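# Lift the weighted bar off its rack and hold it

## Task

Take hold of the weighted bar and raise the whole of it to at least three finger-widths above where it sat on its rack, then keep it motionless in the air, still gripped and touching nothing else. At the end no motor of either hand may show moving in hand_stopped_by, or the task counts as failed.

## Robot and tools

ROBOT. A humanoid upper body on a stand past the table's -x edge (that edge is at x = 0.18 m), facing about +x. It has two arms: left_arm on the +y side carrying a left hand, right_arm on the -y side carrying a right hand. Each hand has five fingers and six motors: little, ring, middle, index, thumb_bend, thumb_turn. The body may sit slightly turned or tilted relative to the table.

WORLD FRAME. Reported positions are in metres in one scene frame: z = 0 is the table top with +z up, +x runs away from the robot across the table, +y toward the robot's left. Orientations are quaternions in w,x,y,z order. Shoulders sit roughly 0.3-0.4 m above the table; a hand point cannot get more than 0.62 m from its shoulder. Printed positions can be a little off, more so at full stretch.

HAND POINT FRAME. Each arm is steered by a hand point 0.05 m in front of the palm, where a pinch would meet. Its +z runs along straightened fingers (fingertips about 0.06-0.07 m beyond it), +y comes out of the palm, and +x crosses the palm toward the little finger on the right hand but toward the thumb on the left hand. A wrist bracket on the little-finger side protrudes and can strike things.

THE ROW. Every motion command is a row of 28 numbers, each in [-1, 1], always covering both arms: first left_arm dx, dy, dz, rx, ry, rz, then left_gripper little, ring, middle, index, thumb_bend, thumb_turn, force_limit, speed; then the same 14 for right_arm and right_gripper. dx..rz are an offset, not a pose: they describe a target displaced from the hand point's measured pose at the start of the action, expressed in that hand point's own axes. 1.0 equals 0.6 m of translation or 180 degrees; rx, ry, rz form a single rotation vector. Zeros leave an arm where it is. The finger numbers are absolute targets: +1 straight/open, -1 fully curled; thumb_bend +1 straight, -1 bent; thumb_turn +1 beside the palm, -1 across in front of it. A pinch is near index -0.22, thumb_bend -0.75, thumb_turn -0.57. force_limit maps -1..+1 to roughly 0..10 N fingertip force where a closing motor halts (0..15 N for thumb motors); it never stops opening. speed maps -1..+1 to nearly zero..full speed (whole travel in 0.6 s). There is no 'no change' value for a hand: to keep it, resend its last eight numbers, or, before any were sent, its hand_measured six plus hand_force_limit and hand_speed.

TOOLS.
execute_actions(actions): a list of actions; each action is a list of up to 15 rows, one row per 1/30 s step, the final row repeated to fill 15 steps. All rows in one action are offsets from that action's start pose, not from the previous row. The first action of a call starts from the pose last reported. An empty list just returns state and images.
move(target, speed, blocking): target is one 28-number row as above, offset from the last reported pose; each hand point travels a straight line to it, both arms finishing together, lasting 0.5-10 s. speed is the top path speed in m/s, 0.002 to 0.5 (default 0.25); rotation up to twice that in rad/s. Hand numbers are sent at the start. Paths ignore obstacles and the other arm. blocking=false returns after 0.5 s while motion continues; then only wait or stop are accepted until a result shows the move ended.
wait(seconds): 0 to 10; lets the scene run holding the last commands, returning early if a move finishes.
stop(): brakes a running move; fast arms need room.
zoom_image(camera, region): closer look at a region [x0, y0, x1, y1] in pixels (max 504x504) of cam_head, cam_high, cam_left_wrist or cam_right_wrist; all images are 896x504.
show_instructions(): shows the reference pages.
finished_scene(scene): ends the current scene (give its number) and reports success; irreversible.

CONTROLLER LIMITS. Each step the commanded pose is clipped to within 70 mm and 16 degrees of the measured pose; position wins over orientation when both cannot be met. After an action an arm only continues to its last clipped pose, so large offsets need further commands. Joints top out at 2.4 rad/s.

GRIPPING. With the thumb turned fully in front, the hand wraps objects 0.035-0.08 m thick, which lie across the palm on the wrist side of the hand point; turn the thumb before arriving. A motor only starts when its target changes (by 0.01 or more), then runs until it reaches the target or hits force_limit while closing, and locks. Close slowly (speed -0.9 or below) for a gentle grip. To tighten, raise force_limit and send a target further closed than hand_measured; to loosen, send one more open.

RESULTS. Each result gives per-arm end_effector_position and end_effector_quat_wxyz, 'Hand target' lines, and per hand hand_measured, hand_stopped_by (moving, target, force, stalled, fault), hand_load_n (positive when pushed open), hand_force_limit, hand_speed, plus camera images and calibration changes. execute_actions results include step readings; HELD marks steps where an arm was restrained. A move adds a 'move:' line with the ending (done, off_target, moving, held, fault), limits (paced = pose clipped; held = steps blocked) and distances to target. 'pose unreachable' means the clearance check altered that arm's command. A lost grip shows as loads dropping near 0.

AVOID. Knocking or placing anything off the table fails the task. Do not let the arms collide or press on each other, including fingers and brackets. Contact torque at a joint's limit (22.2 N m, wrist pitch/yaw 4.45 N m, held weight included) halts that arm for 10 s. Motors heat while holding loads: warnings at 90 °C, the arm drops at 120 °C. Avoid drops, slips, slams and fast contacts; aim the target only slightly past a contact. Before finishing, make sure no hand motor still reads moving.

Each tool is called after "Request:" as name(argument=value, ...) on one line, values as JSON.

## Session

Request:
execute_actions(actions=[])

Scene clock: 0.00 s.
left_arm: end_effector_position=(+0.1840, +0.1142, +0.4278) hand_measured=(+1.000, +1.000, +1.000, +1.000, +1.000, +1.000) hand_load_n=(+0.0, +0.0, +0.0, +0.0, +0.0, +0.0) hand_stopped_by=(target, target, target, target, target, target) hand_force_limit=0.00 hand_speed=-0.80 end_effector_quat_wxyz=(+0.051, +0.102, -0.123, +0.986) | right_arm: end_effector_position=(+0.1929, -0.1005, +0.4111) hand_measured=(+1.000, +1.000, +1.000, +1.000, +1.000, +1.000) hand_load_n=(+0.0, +0.0, +0.0, +0.0, +0.0, +0.0) hand_stopped_by=(target, target, target, target, target, target) hand_force_limit=0.00 hand_speed=-0.80 end_effector_quat_wxyz=(+0.973, -0.168, +0.160, +0.014)
Joint positions: left_arm=[-0.177  0.434  0.155 -0.482 -0.394 -0.892 -0.187] | right_arm=[-0.038 -0.445 -0.2   -0.467  0.398 -0.915  0.223]
Joint velocities: left_arm=[-0.002 -0.012 -0.012 -0.002  0.     0.     0.   ] | right_arm=[-0.009  0.011 -0.011  0.002 -0.017  0.     0.   ]
Motor temperatures (°C, as the motors report them): left_arm=[49 38 47 40 40 33 32] | right_arm=[52 42 47 41 41 31 33]
Hand target (left_arm): +0.184, +0.114, +0.428; +0.051, +0.102, -0.123, +0.986
Hand target (right_arm): +0.193, -0.100, +0.411; +0.973, -0.168, +0.160, +0.014
camera_calibration (this result's frames):
cam_left_wrist: T_world_to_cam=[[0.290971, 0.935347, 0.201152, -0.248145], [-0.903893, 0.337662, -0.262607, 0.246098], [-0.31355, -0.105409, 0.943703, -0.200368], [0, 0, 0, 1]] pos_world=[0.231824, 0.127883, 0.30363]
cam_right_wrist: T_world_to_cam=[[-0.160812, 0.934322, -0.318092, 0.251721], [-0.963559, -0.218419, -0.154424, 0.233415], [-0.213759, 0.281667, 0.935399, -0.186795], [0, 0, 0, 1]] pos_world=[0.22546, -0.131592, 0.290843]

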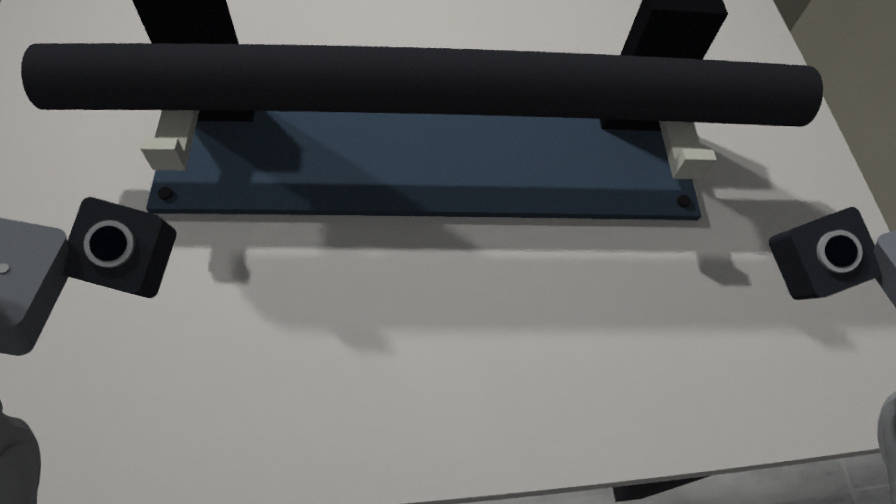

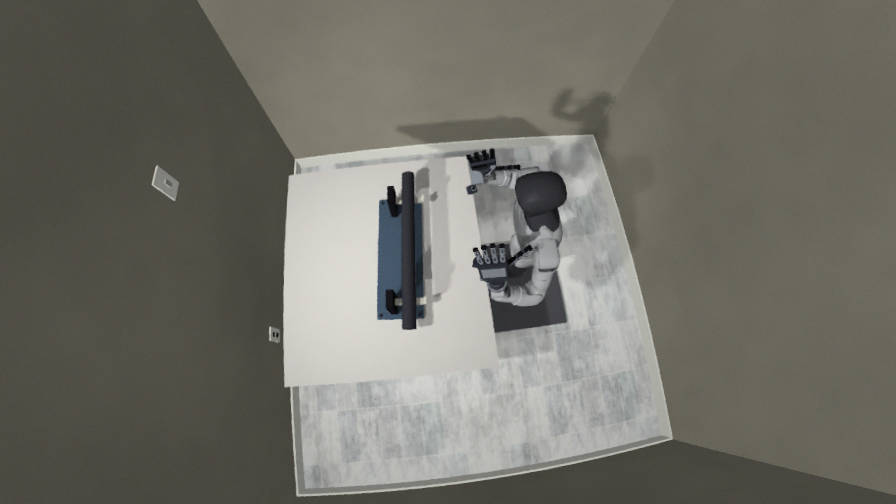

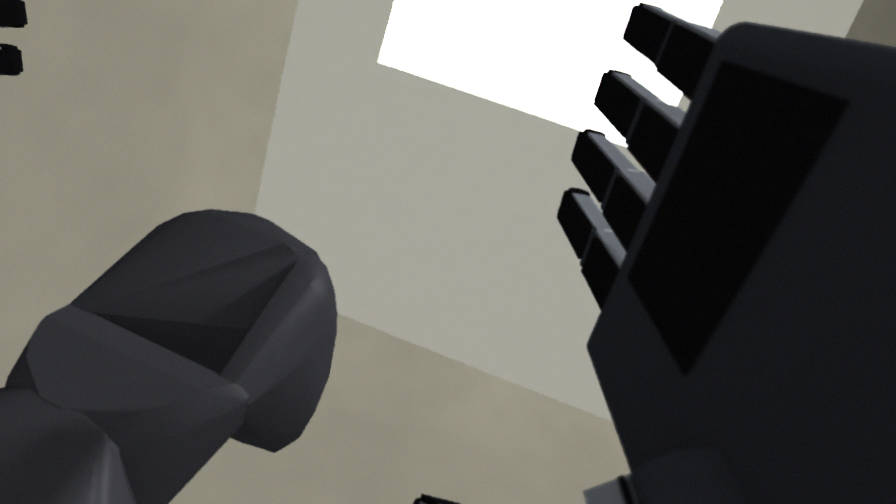

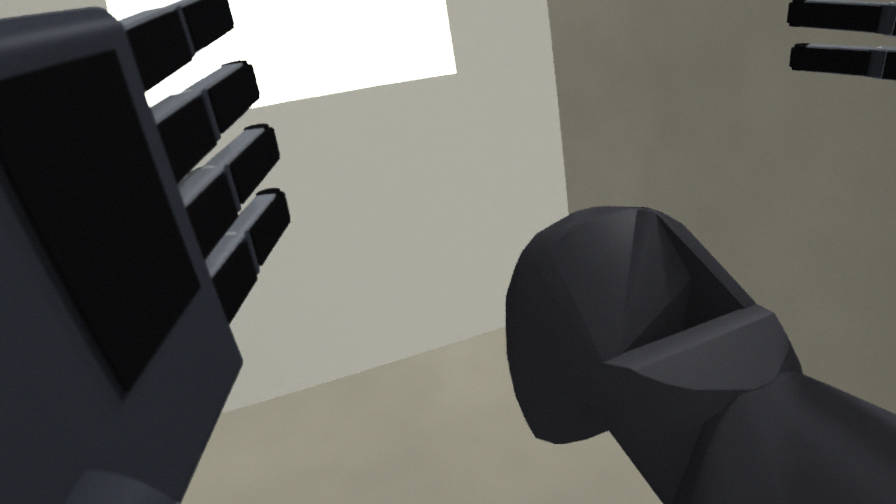

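Request:
move(target=[-0.5795,0.1455,-0.278,-0.4589,-0.5297,0.2112,1,1,1,1,1,-1,0.5,0.5, 0.565,0.1153,-0.1993,-0.4034,0.5242,-0.2058,1,1,1,1,1,-1,0.5,0.5], speed=0.25)

Scene clock: 32.43 s.
left_arm: end_effector_position=(+0.4684, +0.0230, +0.1611) hand_measured=(+1.000, +1.000, +1.000, +1.000, +1.000, -1.000) hand_load_n=(+0.0, +0.0, +0.0, +0.0, +0.0, +0.0) hand_stopped_by=(target, target, target, target, target, target) hand_force_limit=0.50 hand_speed=0.50 end_effector_quat_wxyz=(+0.223, -0.620, +0.701, -0.274) | right_arm: end_effector_position=(+0.4788, -0.0976, +0.2027) hand_measured=(+1.000, +1.000, +1.000, +1.000, +1.000, -1.000) hand_load_n=(+0.0, +0.0, +0.0, +0.0, +0.0, +0.0) hand_stopped_by=(target, target, target, target, target, target) hand_force_limit=0.50 hand_speed=0.50 end_effector_quat_wxyz=(+0.281, -0.601, +0.674, -0.324)
Joint positions: left_arm=[-1.582  0.363 -0.831  0.759  0.551  0.511 -1.073] | right_arm=[-1.565 -0.73   1.     0.312 -0.362  0.897  0.978]
Joint velocities: left_arm=[-0.002 -0.06   0.095  0.08   0.112 -0.068 -0.043] | right_arm=[-0.005 -0.002 -0.008  0.003 -0.003 -0.003  0.003]
Motor temperatures (°C, as the motors report them): left_arm=[53 40 47 41 40 33 32] | right_arm=[53 44 48 41 41 31 33]
Hand target (left_arm): +0.468, +0.023, +0.161; +0.223, -0.619, +0.702, -0.273
Hand target (right_arm): +0.479, -0.097, +0.203; +0.281, -0.602, +0.673, -0.324
Off the commanded pose (left_arm): 0.029 m, 5 deg.
Off the commanded pose (right_arm): 0.032 m, 6 deg.
joint sent to its limit (left arm) — the command would take joint 1 (shoulder pitch) past its lower limit, so that joint was sent only as far as its limit.
joint sent to its limit (right arm) — the command would take joint 1 (shoulder pitch) past its lower limit, so that joint was sent only as far as its limit.
move: off_target (left_arm, right_arm)
camera_calibration (this result's frames):
cam_left_wrist: T_world_to_cam=[[0.764423, 0.0851471, 0.639067, -0.464644], [-0.328813, -0.801143, 0.500052, 0.0979322], [0.554562, -0.592385, -0.584415, -0.0183109], [0, 0, 0, 1]] pos_world=[0.397541, 0.107174, 0.237267]
cam_right_wrist: T_world_to_cam=[[-0.636186, 0.145968, -0.757602, 0.468495], [-0.23644, 0.89781, 0.371529, 0.131594], [0.734414, 0.415489, -0.536661, -0.0741025], [0, 0, 0, 1]] pos_world=[0.383586, -0.155743, 0.266274]

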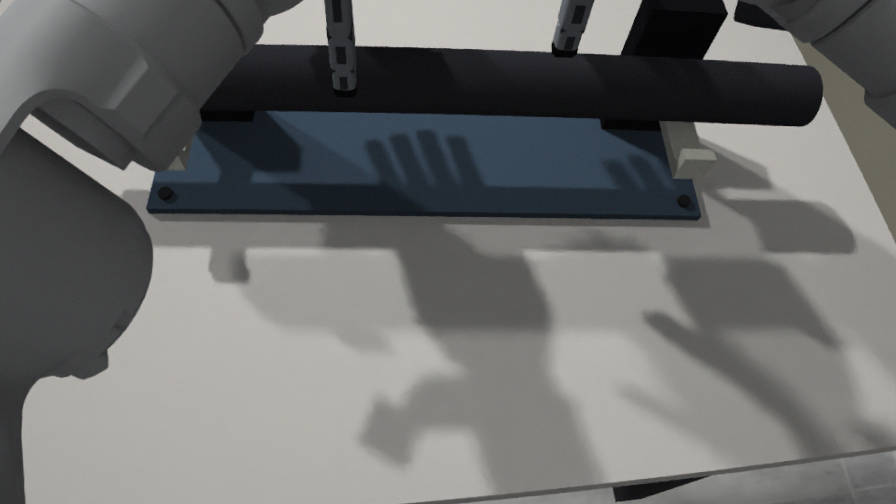

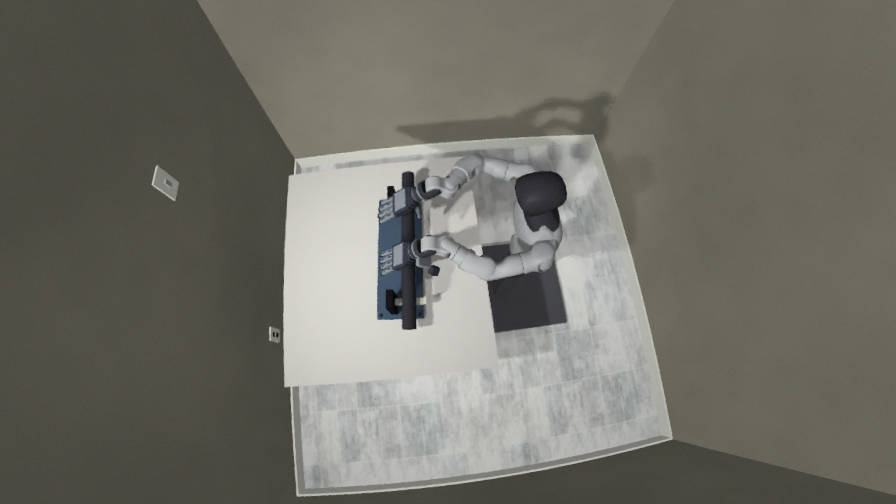

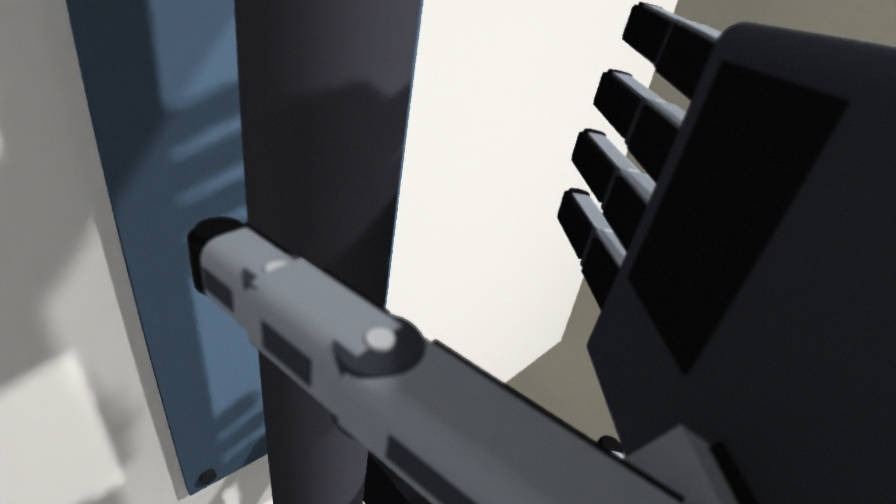

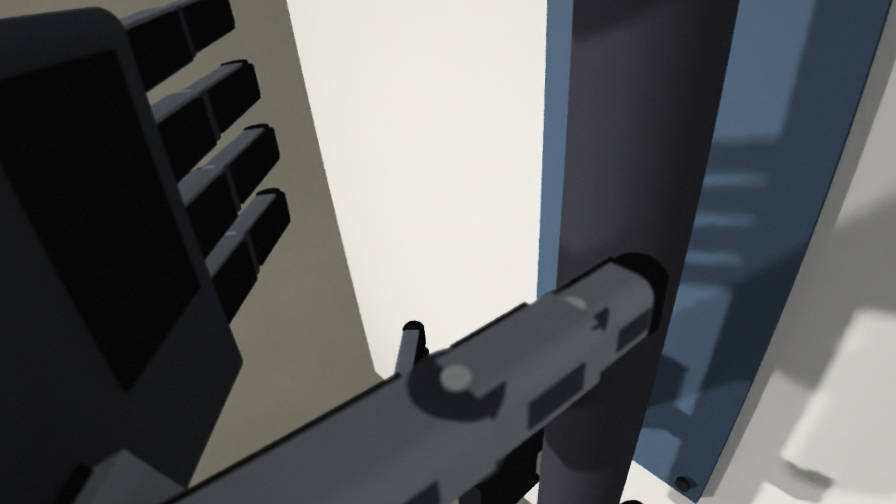

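Request:
wait(seconds=0.5)

Scene clock: 36.73 s.
left_arm: end_effector_position=(+0.4684, +0.0231, +0.1611) hand_measured=(+1.000, +1.000, +1.000, +1.000, +1.000, -1.000) hand_load_n=(+0.0, +0.0, +0.0, +0.0, +0.0, +0.0) hand_stopped_by=(target, target, target, target, target, target) hand_force_limit=0.50 hand_speed=0.50 end_effector_quat_wxyz=(+0.223, -0.620, +0.701, -0.273) | right_arm: end_effector_position=(+0.4788, -0.0976, +0.2027) hand_measured=(+1.000, +1.000, +1.000, +1.000, +1.000, -1.000) hand_load_n=(+0.0, +0.0, +0.0, +0.0, +0.0, +0.0) hand_stopped_by=(target, target, target, target, target, target) hand_force_limit=0.50 hand_speed=0.50 end_effector_quat_wxyz=(+0.281, -0.602, +0.674, -0.324)
Joint positions: left_arm=[-1.582  0.361 -0.825  0.763  0.557  0.508 -1.075] | right_arm=[-1.565 -0.73   0.999  0.312 -0.362  0.897  0.979]
Joint velocities: left_arm=[ 0.     0.012 -0.003  0.009  0.006  0.     0.   ] | right_arm=[ 0.002 -0.002  0.014  0.     0.     0.     0.   ]
Motor temperatures (°C, as the motors report them): left_arm=[59 40 48 41 40 33 32] | right_arm=[56 44 48 41 41 31 33]
Hand target (left_arm): +0.468, +0.023, +0.161; +0.223, -0.619, +0.702, -0.273
Hand target (right_arm): +0.479, -0.097, +0.203; +0.281, -0.602, +0.673, -0.324
Off the commanded pose (left_arm): 0.029 m, 6 deg.
Off the commanded pose (right_arm): 0.031 m, 6 deg.
wait: 0.50 s; at rest from the start
camera_calibration (this result's frames):
cam_left_wrist: T_world_to_cam=[[0.764963, 0.0848135, 0.638466, -0.464864], [-0.328392, -0.801402, 0.499914, 0.0977832], [0.554067, -0.592082, -0.585191, -0.0179522], [0, 0, 0, 1]] pos_world=[0.397661, 0.107161, 0.237411]
cam_right_wrist: T_world_to_cam=[[-0.636318, 0.145866, -0.757511, 0.468492], [-0.236543, 0.897765, 0.371572, 0.13157], [0.734266, 0.415622, -0.53676, -0.0740312], [0, 0, 0, 1]] pos_world=[0.38359, -0.155686, 0.266263]

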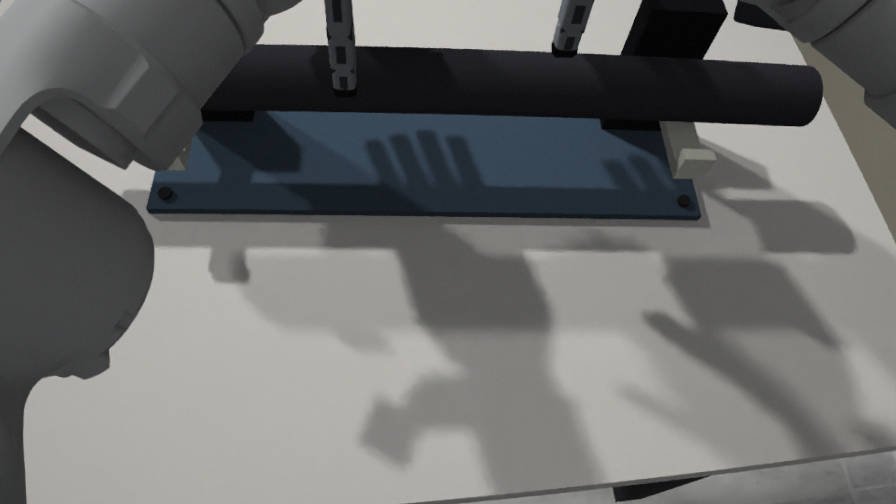

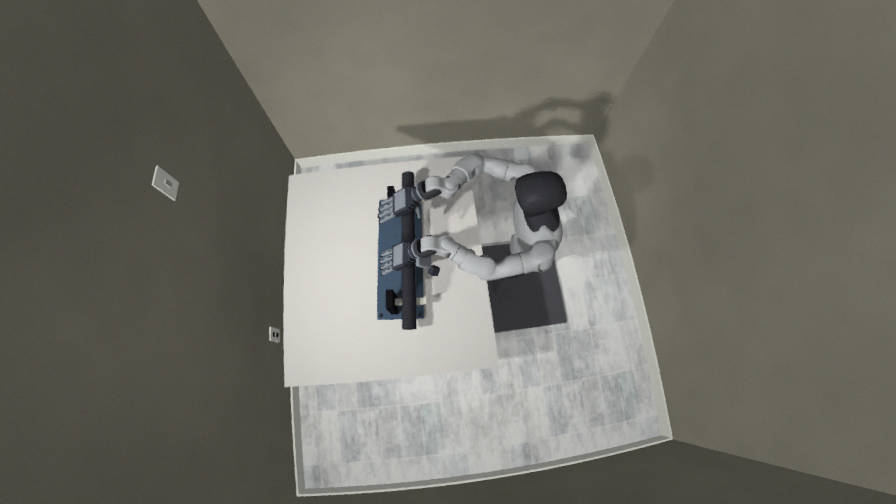

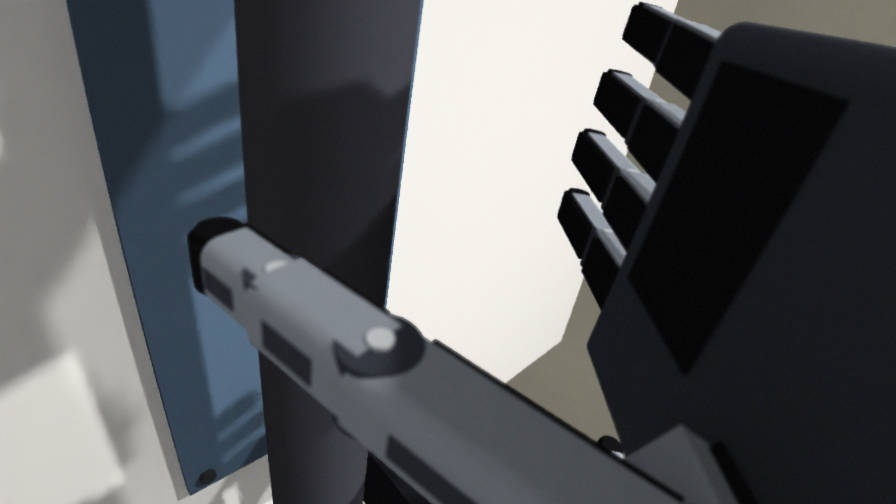

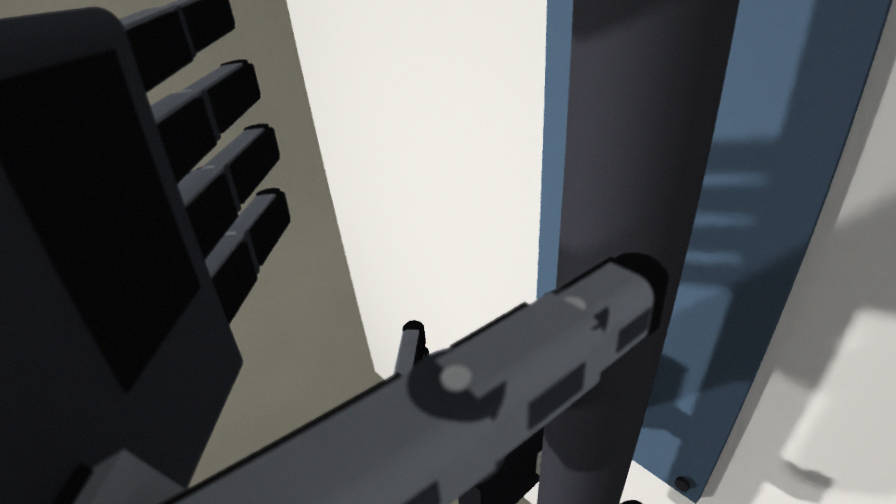

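Request:
move(target=[-0.0375,0.006,-0.0042,0.021,-0.0202,-0.0095,1,1,1,1,1,-1,0.5,0.5, -0.0242,0.0523,0.0482,-0.0318,-0.0145,-0.0082,1,1,1,1,1,-1,0.5,0.5], speed=0.1)

Scene clock: 56.87 s.
left_arm: end_effector_position=(+0.4671, +0.0450, +0.1613) hand_measured=(+1.000, +1.000, +1.000, +1.000, +1.000, -1.000) hand_load_n=(+0.0, +0.0, +0.0, +0.0, +0.0, +0.0) hand_stopped_by=(target, target, target, target, target, target) hand_force_limit=0.50 hand_speed=0.50 end_effector_quat_wxyz=(-0.260, +0.632, -0.674, +0.282) | right_arm: end_effector_position=(+0.4799, -0.0848, +0.1577) hand_measured=(+1.000, +1.000, +1.000, +1.000, +1.000, -1.000) hand_load_n=(+0.0, +0.0, +0.0, +0.0, +0.0, +0.0) hand_stopped_by=(target, target, target, target, target, target) hand_force_limit=0.50 hand_speed=0.50 end_effector_quat_wxyz=(-0.255, +0.634, -0.674, +0.283)
Joint positions: left_arm=[-1.483  0.472 -0.846  0.488  0.613  0.687 -1.09 ] | right_arm=[-1.526 -0.604  0.999  0.55  -0.328  0.722  0.926]
Joint velocities: left_arm=[ 0.006  0.002 -0.015  0.     0.     0.003  0.   ] | right_arm=[ 0.012 -0.017  0.005  0.011  0.005 -0.004  0.   ]
Motor temperatures (°C, as the motors report them): left_arm=[75 39 48 41 40 33 32] | right_arm=[65 44 49 41 41 31 33]
Hand target (left_arm): +0.467, +0.046, +0.161; -0.262, +0.632, -0.673, +0.281
Hand target (right_arm): +0.480, -0.084, +0.158; -0.257, +0.634, -0.673, +0.281
Off the commanded pose (left_arm): 0.002 m, 0 deg.
Off the commanded pose (right_arm): 0.004 m, 1 deg.
move: off_target (right_arm)
camera_calibration (this result's frames):
cam_left_wrist: T_world_to_cam=[[0.712806, 0.125681, 0.690009, -0.451606], [-0.306531, -0.829052, 0.467666, 0.111102], [0.63083, -0.544864, -0.552428, -0.0474181], [0, 0, 0, 1]] pos_world=[0.385876, 0.123031, 0.233458]
cam_right_wrist: T_world_to_cam=[[-0.718191, 0.116124, -0.686088, 0.45871], [-0.240946, 0.883481, 0.401753, 0.133224], [0.6528, 0.453846, -0.606528, -0.0509246], [0, 0, 0, 1]] pos_world=[0.394785, -0.147856, 0.230306]

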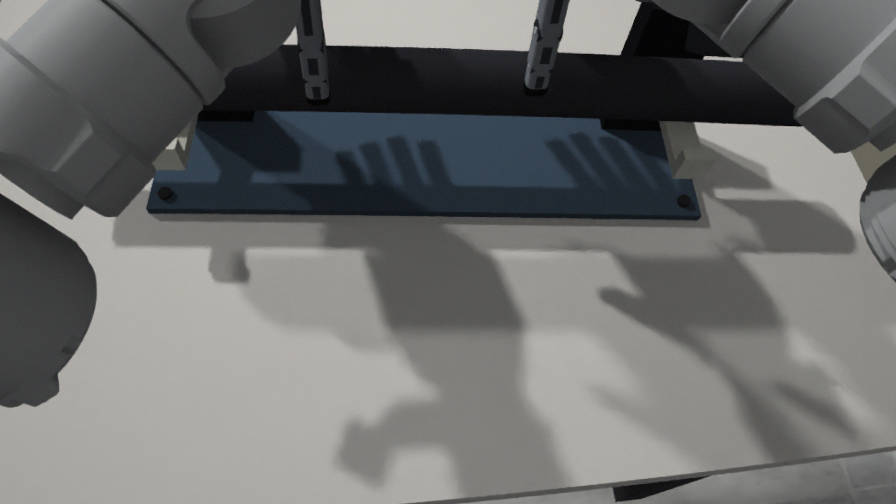

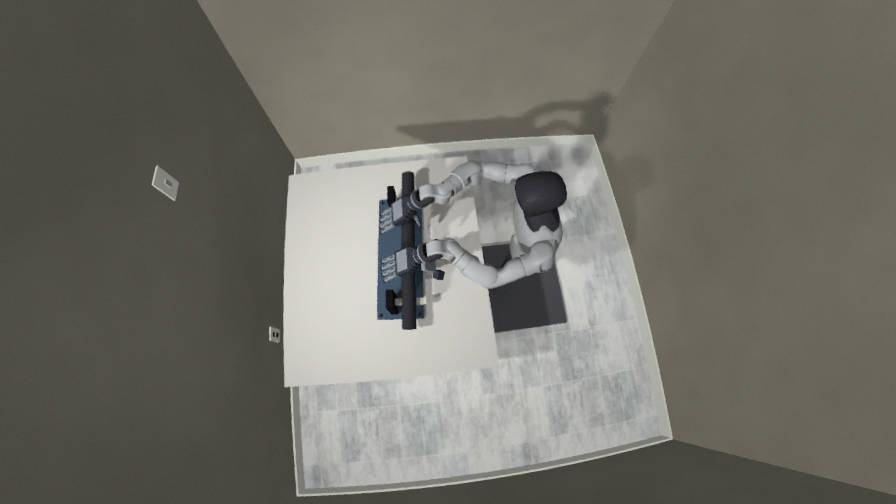

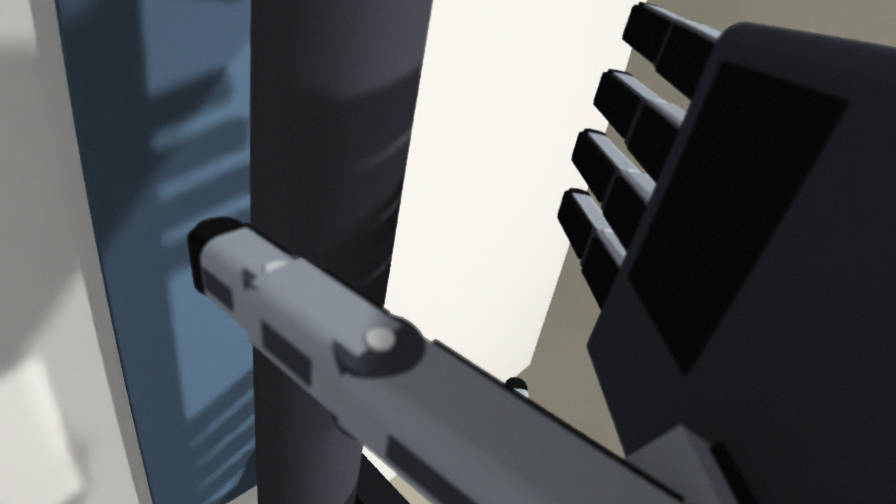

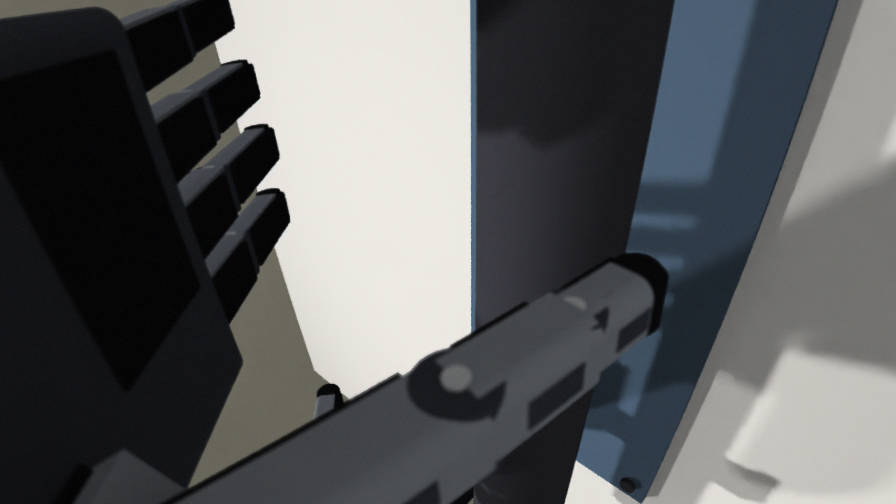

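Request:
move(target=[0,0.105,0.105,0,0,0,1,1,1,1,1,-1,0.5,0.5, -0.017,0.1,0.103,0,0,0,1,1,1,1,1,-1,0.5,0.5], speed=0.08)

Scene clock: 64.27 s.
left_arm: end_effector_position=(+0.4728, +0.0455, +0.0766) hand_measured=(+1.000, +1.000, +1.000, +1.000, +1.000, -1.000) hand_load_n=(+0.0, +0.0, +0.0, +0.0, +0.0, +0.0) hand_stopped_by=(target, target, target, target, target, target) hand_force_limit=0.50 hand_speed=0.50 end_effector_quat_wxyz=(-0.263, +0.633, -0.669, +0.288) | right_arm: end_effector_position=(+0.4755, -0.0752, +0.0697) hand_measured=(+1.000, +1.000, +1.000, +1.000, +1.000, -1.000) hand_load_n=(+0.0, +0.0, +0.0, +0.0, +0.0, +0.0) hand_stopped_by=(target, target, target, target, target, target) hand_force_limit=0.50 hand_speed=0.50 end_effector_quat_wxyz=(-0.249, +0.640, -0.669, +0.285)
Joint positions: left_arm=[-1.288  0.36  -0.835  0.662  0.608  0.59  -0.781] | right_arm=[-1.342 -0.436  1.015  0.712 -0.328  0.664  0.664]
Joint velocities: left_arm=[-0.006 -0.006  0.     0.005  0.005  0.     0.   ] | right_arm=[ 0.002 -0.008  0.014  0.     0.     0.     0.   ]
Motor temperatures (°C, as the motors report them): left_arm=[76 40 48 41 40 33 33] | right_arm=[67 44 49 41 41 31 34]
Hand target (left_arm): +0.470, +0.044, +0.073; -0.256, +0.636, -0.670, +0.285
Hand target (right_arm): +0.477, -0.075, +0.071; -0.250, +0.640, -0.667, +0.287
Off the commanded pose (left_arm): 0.007 m, 1 deg.
Off the commanded pose (right_arm): 0.006 m, 1 deg.
move: off_target (left_arm, right_arm)
camera_calibration (this result's frames):
cam_left_wrist: T_world_to_cam=[[0.702236, 0.134957, 0.699036, -0.393391], [-0.307589, -0.827991, 0.46885, 0.153181], [0.64207, -0.544259, -0.539934, -0.103825], [0, 0, 0, 1]] pos_world=[0.390033, 0.123416, 0.147117]
cam_right_wrist: T_world_to_cam=[[-0.723798, 0.0981923, -0.68299, 0.39521], [-0.246781, 0.887515, 0.389122, 0.162947], [0.644373, 0.450195, -0.618149, -0.101224], [0, 0, 0, 1]] pos_world=[0.391491, -0.137854, 0.143947]

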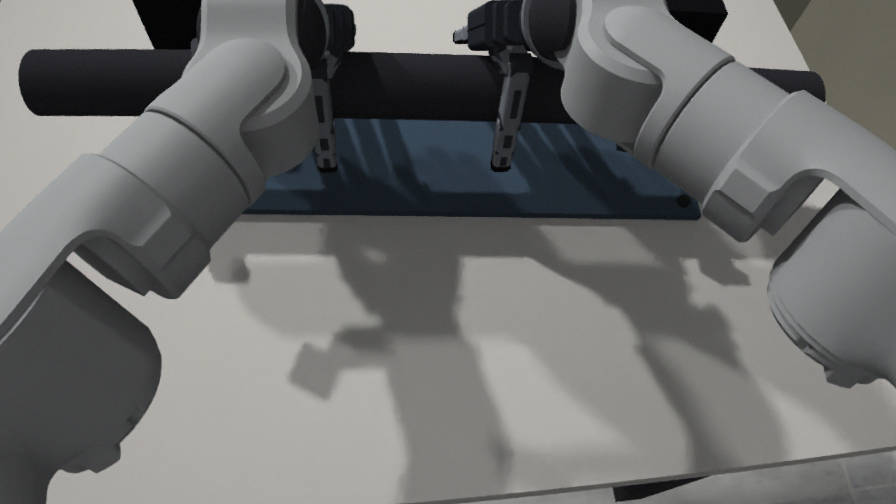

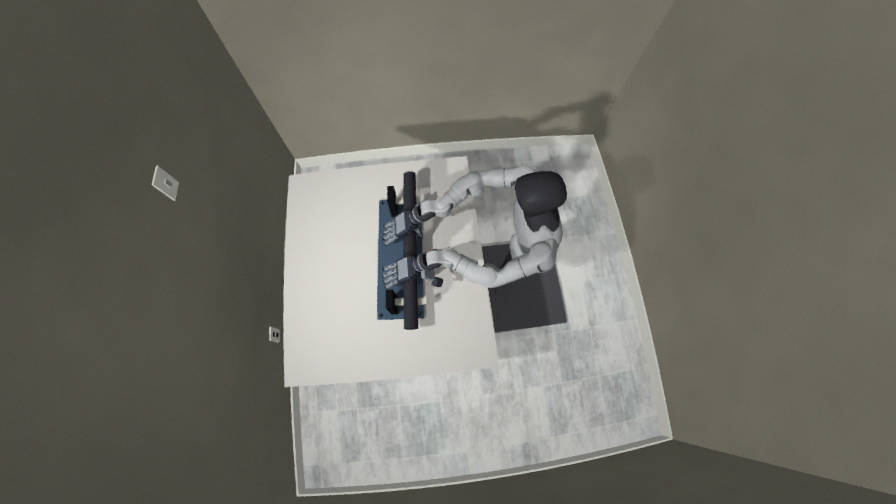

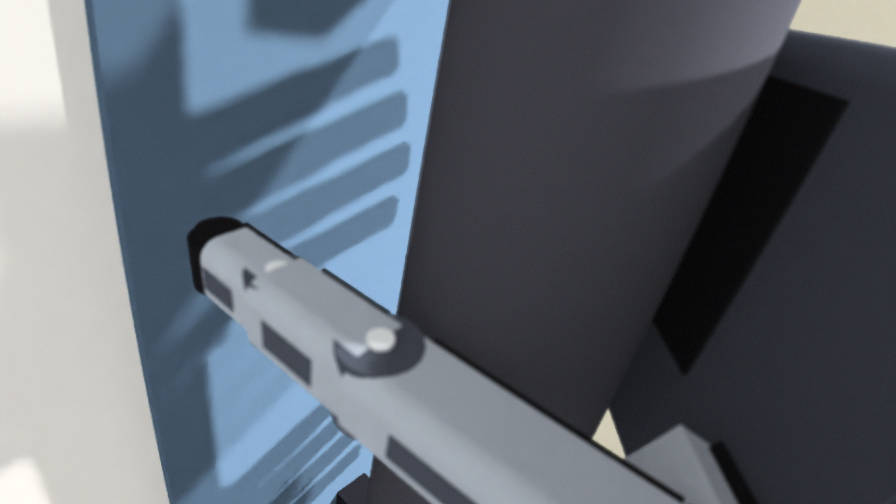

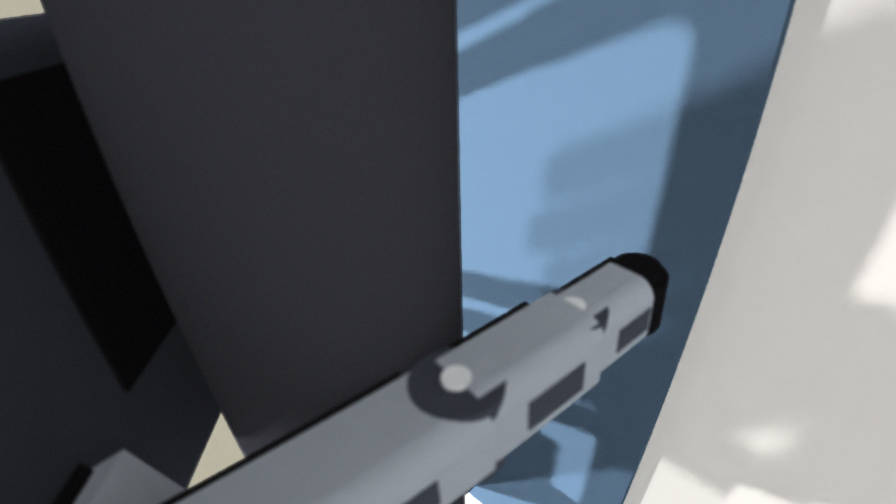

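Request:
execute_actions(actions=[[[0,0,0,0,0,0,-1,-1,-1,-1,-1,-1,1,0.2, 0,0,0,0,0,0,-1,-1,-1,-1,-1,-1,1,0.2]],[[0,0,0,0,0,0,-1,-1,-1,-1,-1,-1,1,0.2, 0,0,0,0,0,0,-1,-1,-1,-1,-1,-1,1,0.2]],[[0,0,0,0,0,0,-1,-1,-1,-1,-1,-1,1,0.2, 0,0,0,0,0,0,-1,-1,-1,-1,-1,-1,1,0.2]],[[0,0,0,0,0,0,-0.95,-0.95,-0.95,-0.95,-0.95,-1,1,0.0, 0,0,0,0,0,0,-0.95,-0.95,-0.95,-0.95,-0.95,-1,1,0.0]],[[0,0,0,0,0,0,-0.95,-0.95,-0.95,-0.95,-0.95,-1,1,0.0, 0,0,0,0,0,0,-0.95,-0.95,-0.95,-0.95,-0.95,-1,1,0.0]]])

Scene clock: 69.70 s.
left_arm: end_effector_position=(+0.4744, +0.0444, +0.0796) hand_measured=(-0.398, -0.408, -0.422, -0.444, +0.116, -1.000) hand_load_n=(+11.0, +11.5, +8.5, +11.0, +17.0, +7.5) hand_stopped_by=(force, force, force, force, force, target) hand_force_limit=1.00 hand_speed=0.00 end_effector_quat_wxyz=(-0.264, +0.624, -0.674, +0.293) | right_arm: end_effector_position=(+0.4751, -0.0754, +0.0718) hand_measured=(-0.474, -0.440, -0.410, -0.372, +0.112, -1.000) hand_load_n=(+10.0, +10.5, +11.0, +9.0, +18.5, +2.5) hand_stopped_by=(force, force, force, force, force, target) hand_force_limit=1.00 hand_speed=0.00 end_effector_quat_wxyz=(-0.249, +0.641, -0.670, +0.280)
Joint positions: left_arm=[-1.293  0.367 -0.835  0.661  0.607  0.566 -0.778] | right_arm=[-1.346 -0.445  1.009  0.71  -0.324  0.654  0.676]
Joint velocities: left_arm=[ 0.003  0.003  0.005 -0.003  0.     0.     0.   ] | right_arm=[ 0.008 -0.02   0.008 -0.011  0.     0.     0.   ]
Motor temperatures (°C, as the motors report them): left_arm=[76 39 48 41 40 33 33] | right_arm=[68 44 49 41 41 31 34]
Hand target (left_arm): +0.475, +0.044, +0.080; -0.265, +0.625, -0.673, +0.293
Hand target (right_arm): +0.475, -0.075, +0.072; -0.249, +0.641, -0.670, +0.280
Off the commanded pose (left_arm): 0.000 m, 0 deg.
Off the commanded pose (right_arm): 0.000 m, 0 deg.
Step readings (end_effector_position; steps 1 to 15: 1st action; 16 to 30: 2nd action; 31 to 45: 3rd action; 46 to 60: 4th action; 61 to 75: 5th action):
0: left_arm (+0.4728, +0.0455, +0.0766) | right_arm (+0.4755, -0.0752, +0.0697)
1: left_arm (+0.4728, +0.0455, +0.0766) | right_arm (+0.4755, -0.0752, +0.0697)
2: left_arm (+0.4728, +0.0455, +0.0766) | right_arm (+0.4755, -0.0752, +0.0697)
4: left_arm (+0.4730, +0.0454, +0.0767) | right_arm (+0.4752, -0.0751, +0.0697)
8: left_arm (+0.4735, +0.0453, +0.0773) | right_arm (+0.4750, -0.0752, +0.0706)
15: left_arm (+0.4746, +0.0449, +0.0790) | right_arm (+0.4759, -0.0753, +0.0730)
16: left_arm (+0.4748, +0.0448, +0.0792) | right_arm (+0.4758, -0.0752, +0.0730)
17: left_arm (+0.4749, +0.0448, +0.0794) | right_arm (+0.4754, -0.0752, +0.0732)
19: left_arm (+0.4751, +0.0446, +0.0799) | right_arm (+0.4750, -0.0752, +0.0733)
23: left_arm (+0.4750, +0.0443, +0.0800) | right_arm (+0.4750, -0.0753, +0.0725)
30: left_arm (+0.4747, +0.0443, +0.0797) | right_arm (+0.4752, -0.0755, +0.0720)
31: left_arm (+0.4747, +0.0443, +0.0797) | right_arm (+0.4752, -0.0755, +0.0720)
32: left_arm (+0.4747, +0.0443, +0.0797) | right_arm (+0.4752, -0.0755, +0.0719)
34: left_arm (+0.4746, +0.0443, +0.0798) | right_arm (+0.4751, -0.0755, +0.0719)
38: left_arm (+0.4746, +0.0443, +0.0798) | right_arm (+0.4751, -0.0755, +0.0719)
45: left_arm (+0.4746, +0.0443, +0.0798) | right_arm (+0.4751, -0.0755, +0.0719)
46: left_arm (+0.4746, +0.0443, +0.0798) | right_arm (+0.4751, -0.0755, +0.0719)
47: left_arm (+0.4746, +0.0443, +0.0798) | right_arm (+0.4751, -0.0755, +0.0719)
49: left_arm (+0.4745, +0.0444, +0.0796) | right_arm (+0.4751, -0.0755, +0.0718)
53: left_arm (+0.4745, +0.0444, +0.0796) | right_arm (+0.4751, -0.0754, +0.0719)
60: left_arm (+0.4745, +0.0444, +0.0796) | right_arm (+0.4751, -0.0754, +0.0719)
61: left_arm (+0.4745, +0.0444, +0.0796) | right_arm (+0.4751, -0.0754, +0.0719)
62: left_arm (+0.4745, +0.0444, +0.0796) | right_arm (+0.4751, -0.0754, +0.0719)
64: left_arm (+0.4744, +0.0444, +0.0796) | right_arm (+0.4751, -0.0754, +0.0718)
68: left_arm (+0.4744, +0.0444, +0.0796) | right_arm (+0.4751, -0.0754, +0.0718)
75: end_effector_position above
camera_calibration (this result's frames):
cam_left_wrist: T_world_to_cam=[[0.69765, 0.119813, 0.706349, -0.394243], [-0.328833, -0.822384, 0.464278, 0.16156], [0.636517, -0.556174, -0.534338, -0.101116], [0, 0, 0, 1]] pos_world=[0.392532, 0.123861, 0.149435]
cam_right_wrist: T_world_to_cam=[[-0.728593, 0.100802, -0.677488, 0.398464], [-0.247029, 0.883873, 0.397172, 0.161535], [0.638849, 0.456736, -0.619083, -0.0963522], [0, 0, 0, 1]] pos_world=[0.391776, -0.138934, 0.146148]

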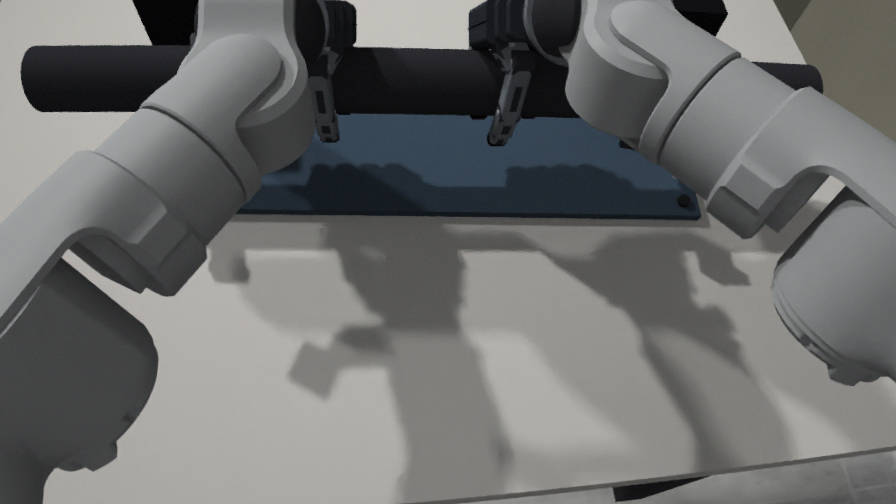

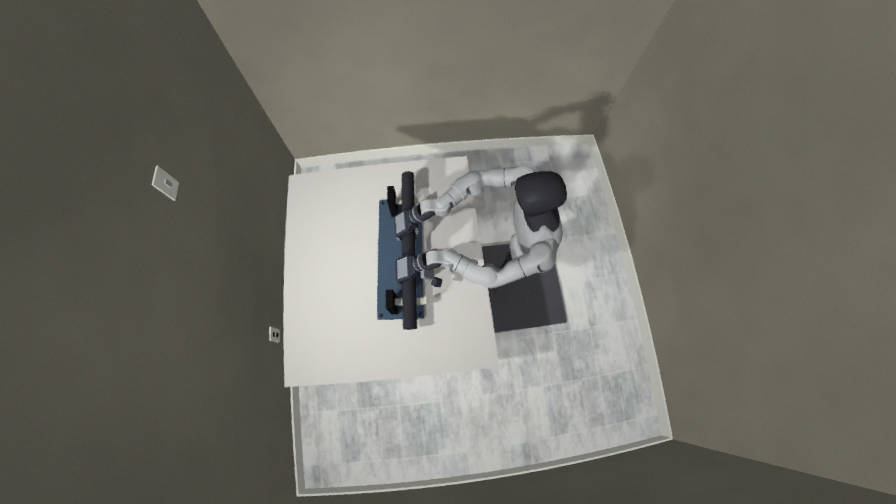

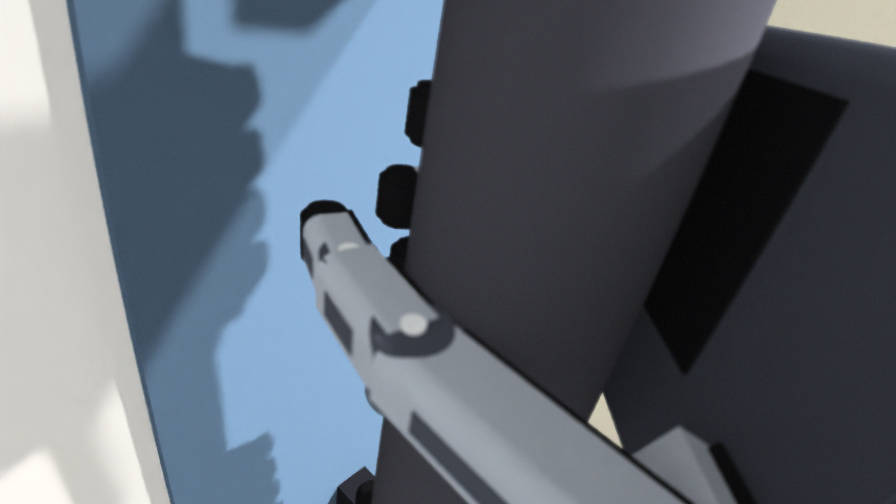

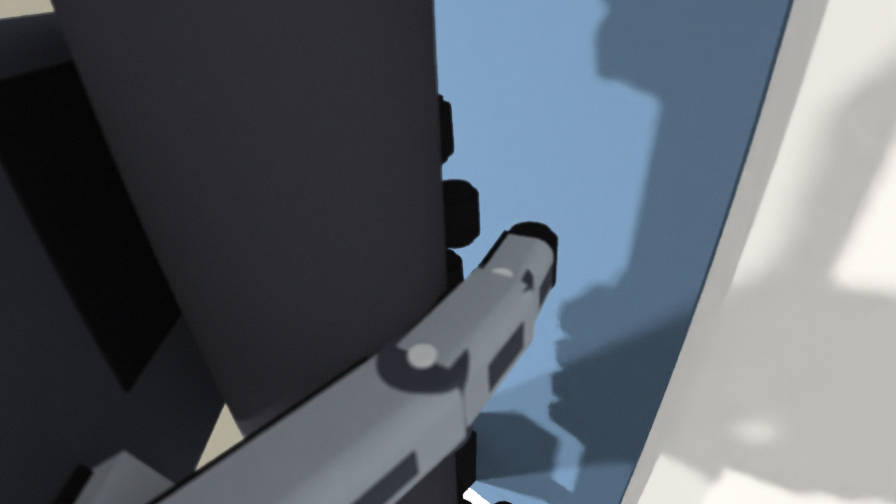

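Request:
move(target=[0.004,-0.0775,-0.146,0,0,0,-0.95,-0.95,-0.95,-0.95,-0.95,-1,1,0.0, 0.004,-0.0775,-0.146,0,0,0,-0.95,-0.95,-0.95,-0.95,-0.95,-1,1,0.0], speed=0.05)

Scene clock: 75.23 s.
left_arm: end_effector_position=(+0.4433, +0.0470, +0.1760) hand_measured=(-0.398, -0.408, -0.422, -0.442, +0.116, -1.000) hand_load_n=(+6.0, +9.0, +9.0, +14.5, +13.5, +10.0) hand_stopped_by=(force, force, force, force, force, target) hand_force_limit=1.00 hand_speed=0.00 end_effector_quat_wxyz=(-0.270, +0.627, -0.669, +0.294) | right_arm: end_effector_position=(+0.4516, -0.0710, +0.1698) hand_measured=(-0.474, -0.440, -0.410, -0.372, +0.114, -1.000) hand_load_n=(+8.0, +10.0, +11.5, +10.5, +19.5, +3.0) hand_stopped_by=(force, force, force, force, force, target) hand_force_limit=1.00 hand_speed=0.00 end_effector_quat_wxyz=(-0.262, +0.638, -0.673, +0.267)
Joint positions: left_arm=[-1.45   0.591 -0.898  0.16   0.633  0.885 -1.185] | right_arm=[-1.509 -0.696  1.009  0.242 -0.318  0.919  1.011]
Joint velocities: left_arm=[-0.006  0.    -0.003 -0.002  0.006  0.005  0.   ] | right_arm=[-0.002 -0.003 -0.012  0.     0.002  0.     0.   ]
Motor temperatures (°C, as the motors report them): left_arm=[82 39 48 41 40 33 33] | right_arm=[72 44 49 41 41 31 34]
Hand target (left_arm): +0.440, +0.045, +0.173; -0.270, +0.620, -0.677, +0.290
Hand target (right_arm): +0.454, -0.077, +0.170; -0.258, +0.632, -0.677, +0.275
Off the commanded pose (left_arm): 0.003 m, 1 deg.
Off the commanded pose (right_arm): 0.006 m, 2 deg.
move: off_target (right_arm)
camera_calibration (this result's frames):
cam_left_wrist: T_world_to_cam=[[0.689501, 0.127036, 0.713057, -0.438816], [-0.323626, -0.826719, 0.46022, 0.107325], [0.647962, -0.548086, -0.528911, -0.0347143], [0, 0, 0, 1]] pos_world=[0.359791, 0.125446, 0.245147]
cam_right_wrist: T_world_to_cam=[[-0.729509, 0.121714, -0.673055, 0.448393], [-0.251533, 0.86734, 0.42948, 0.108273], [0.636041, 0.482604, -0.602117, -0.0225127], [0, 0, 0, 1]] pos_world=[0.36866, -0.13762, 0.241737]

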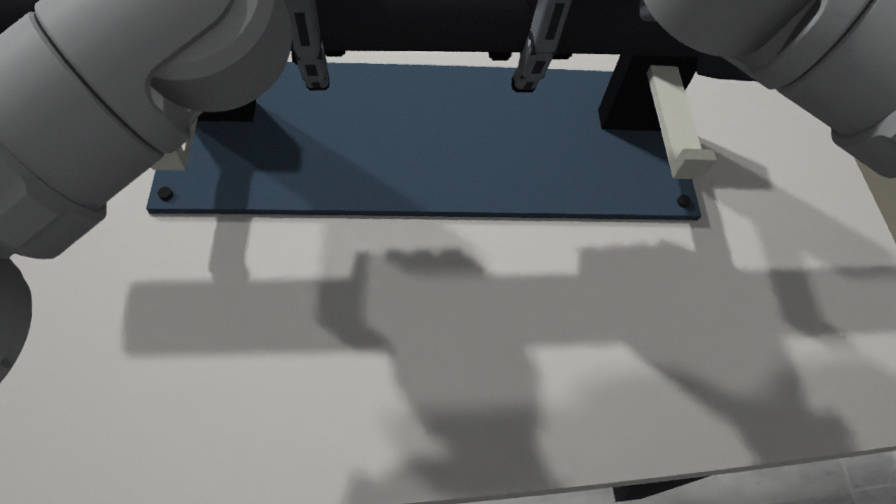

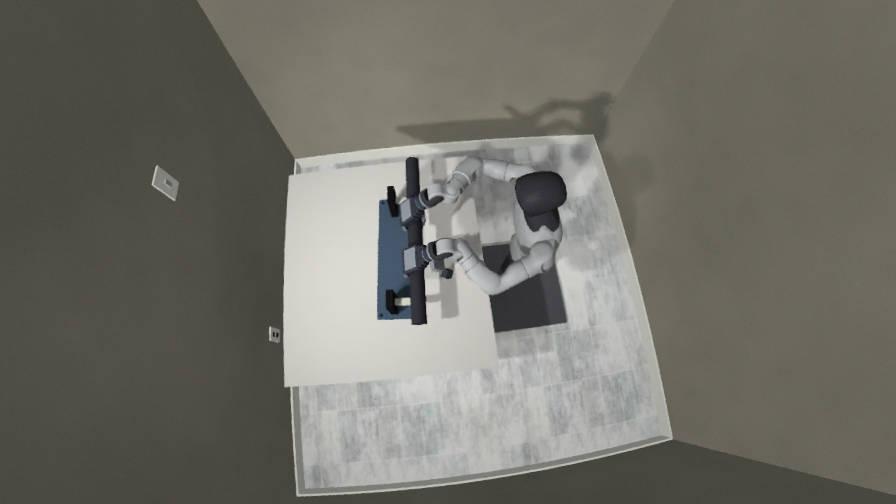

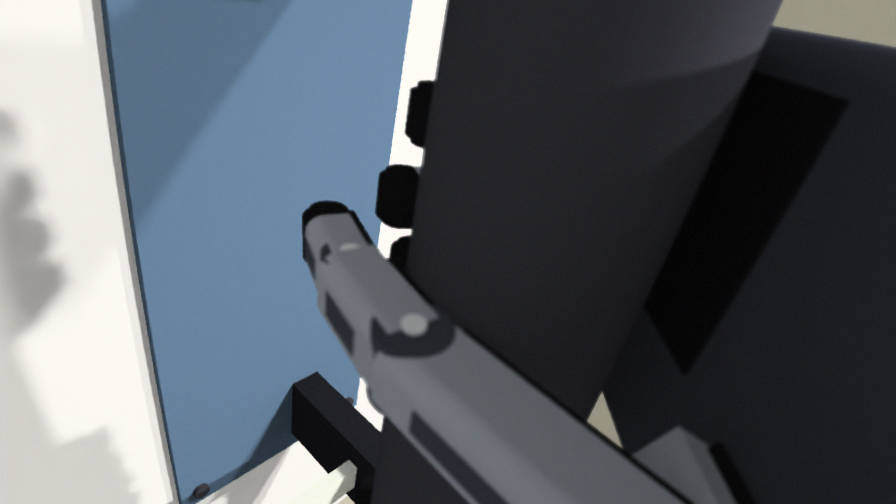

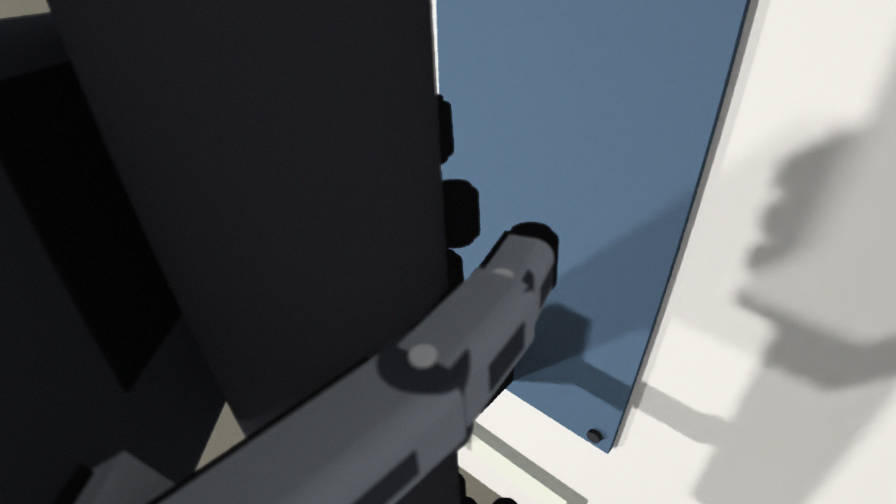

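Request:
finished_scene(scene=2)

The scene is finished: the task was done.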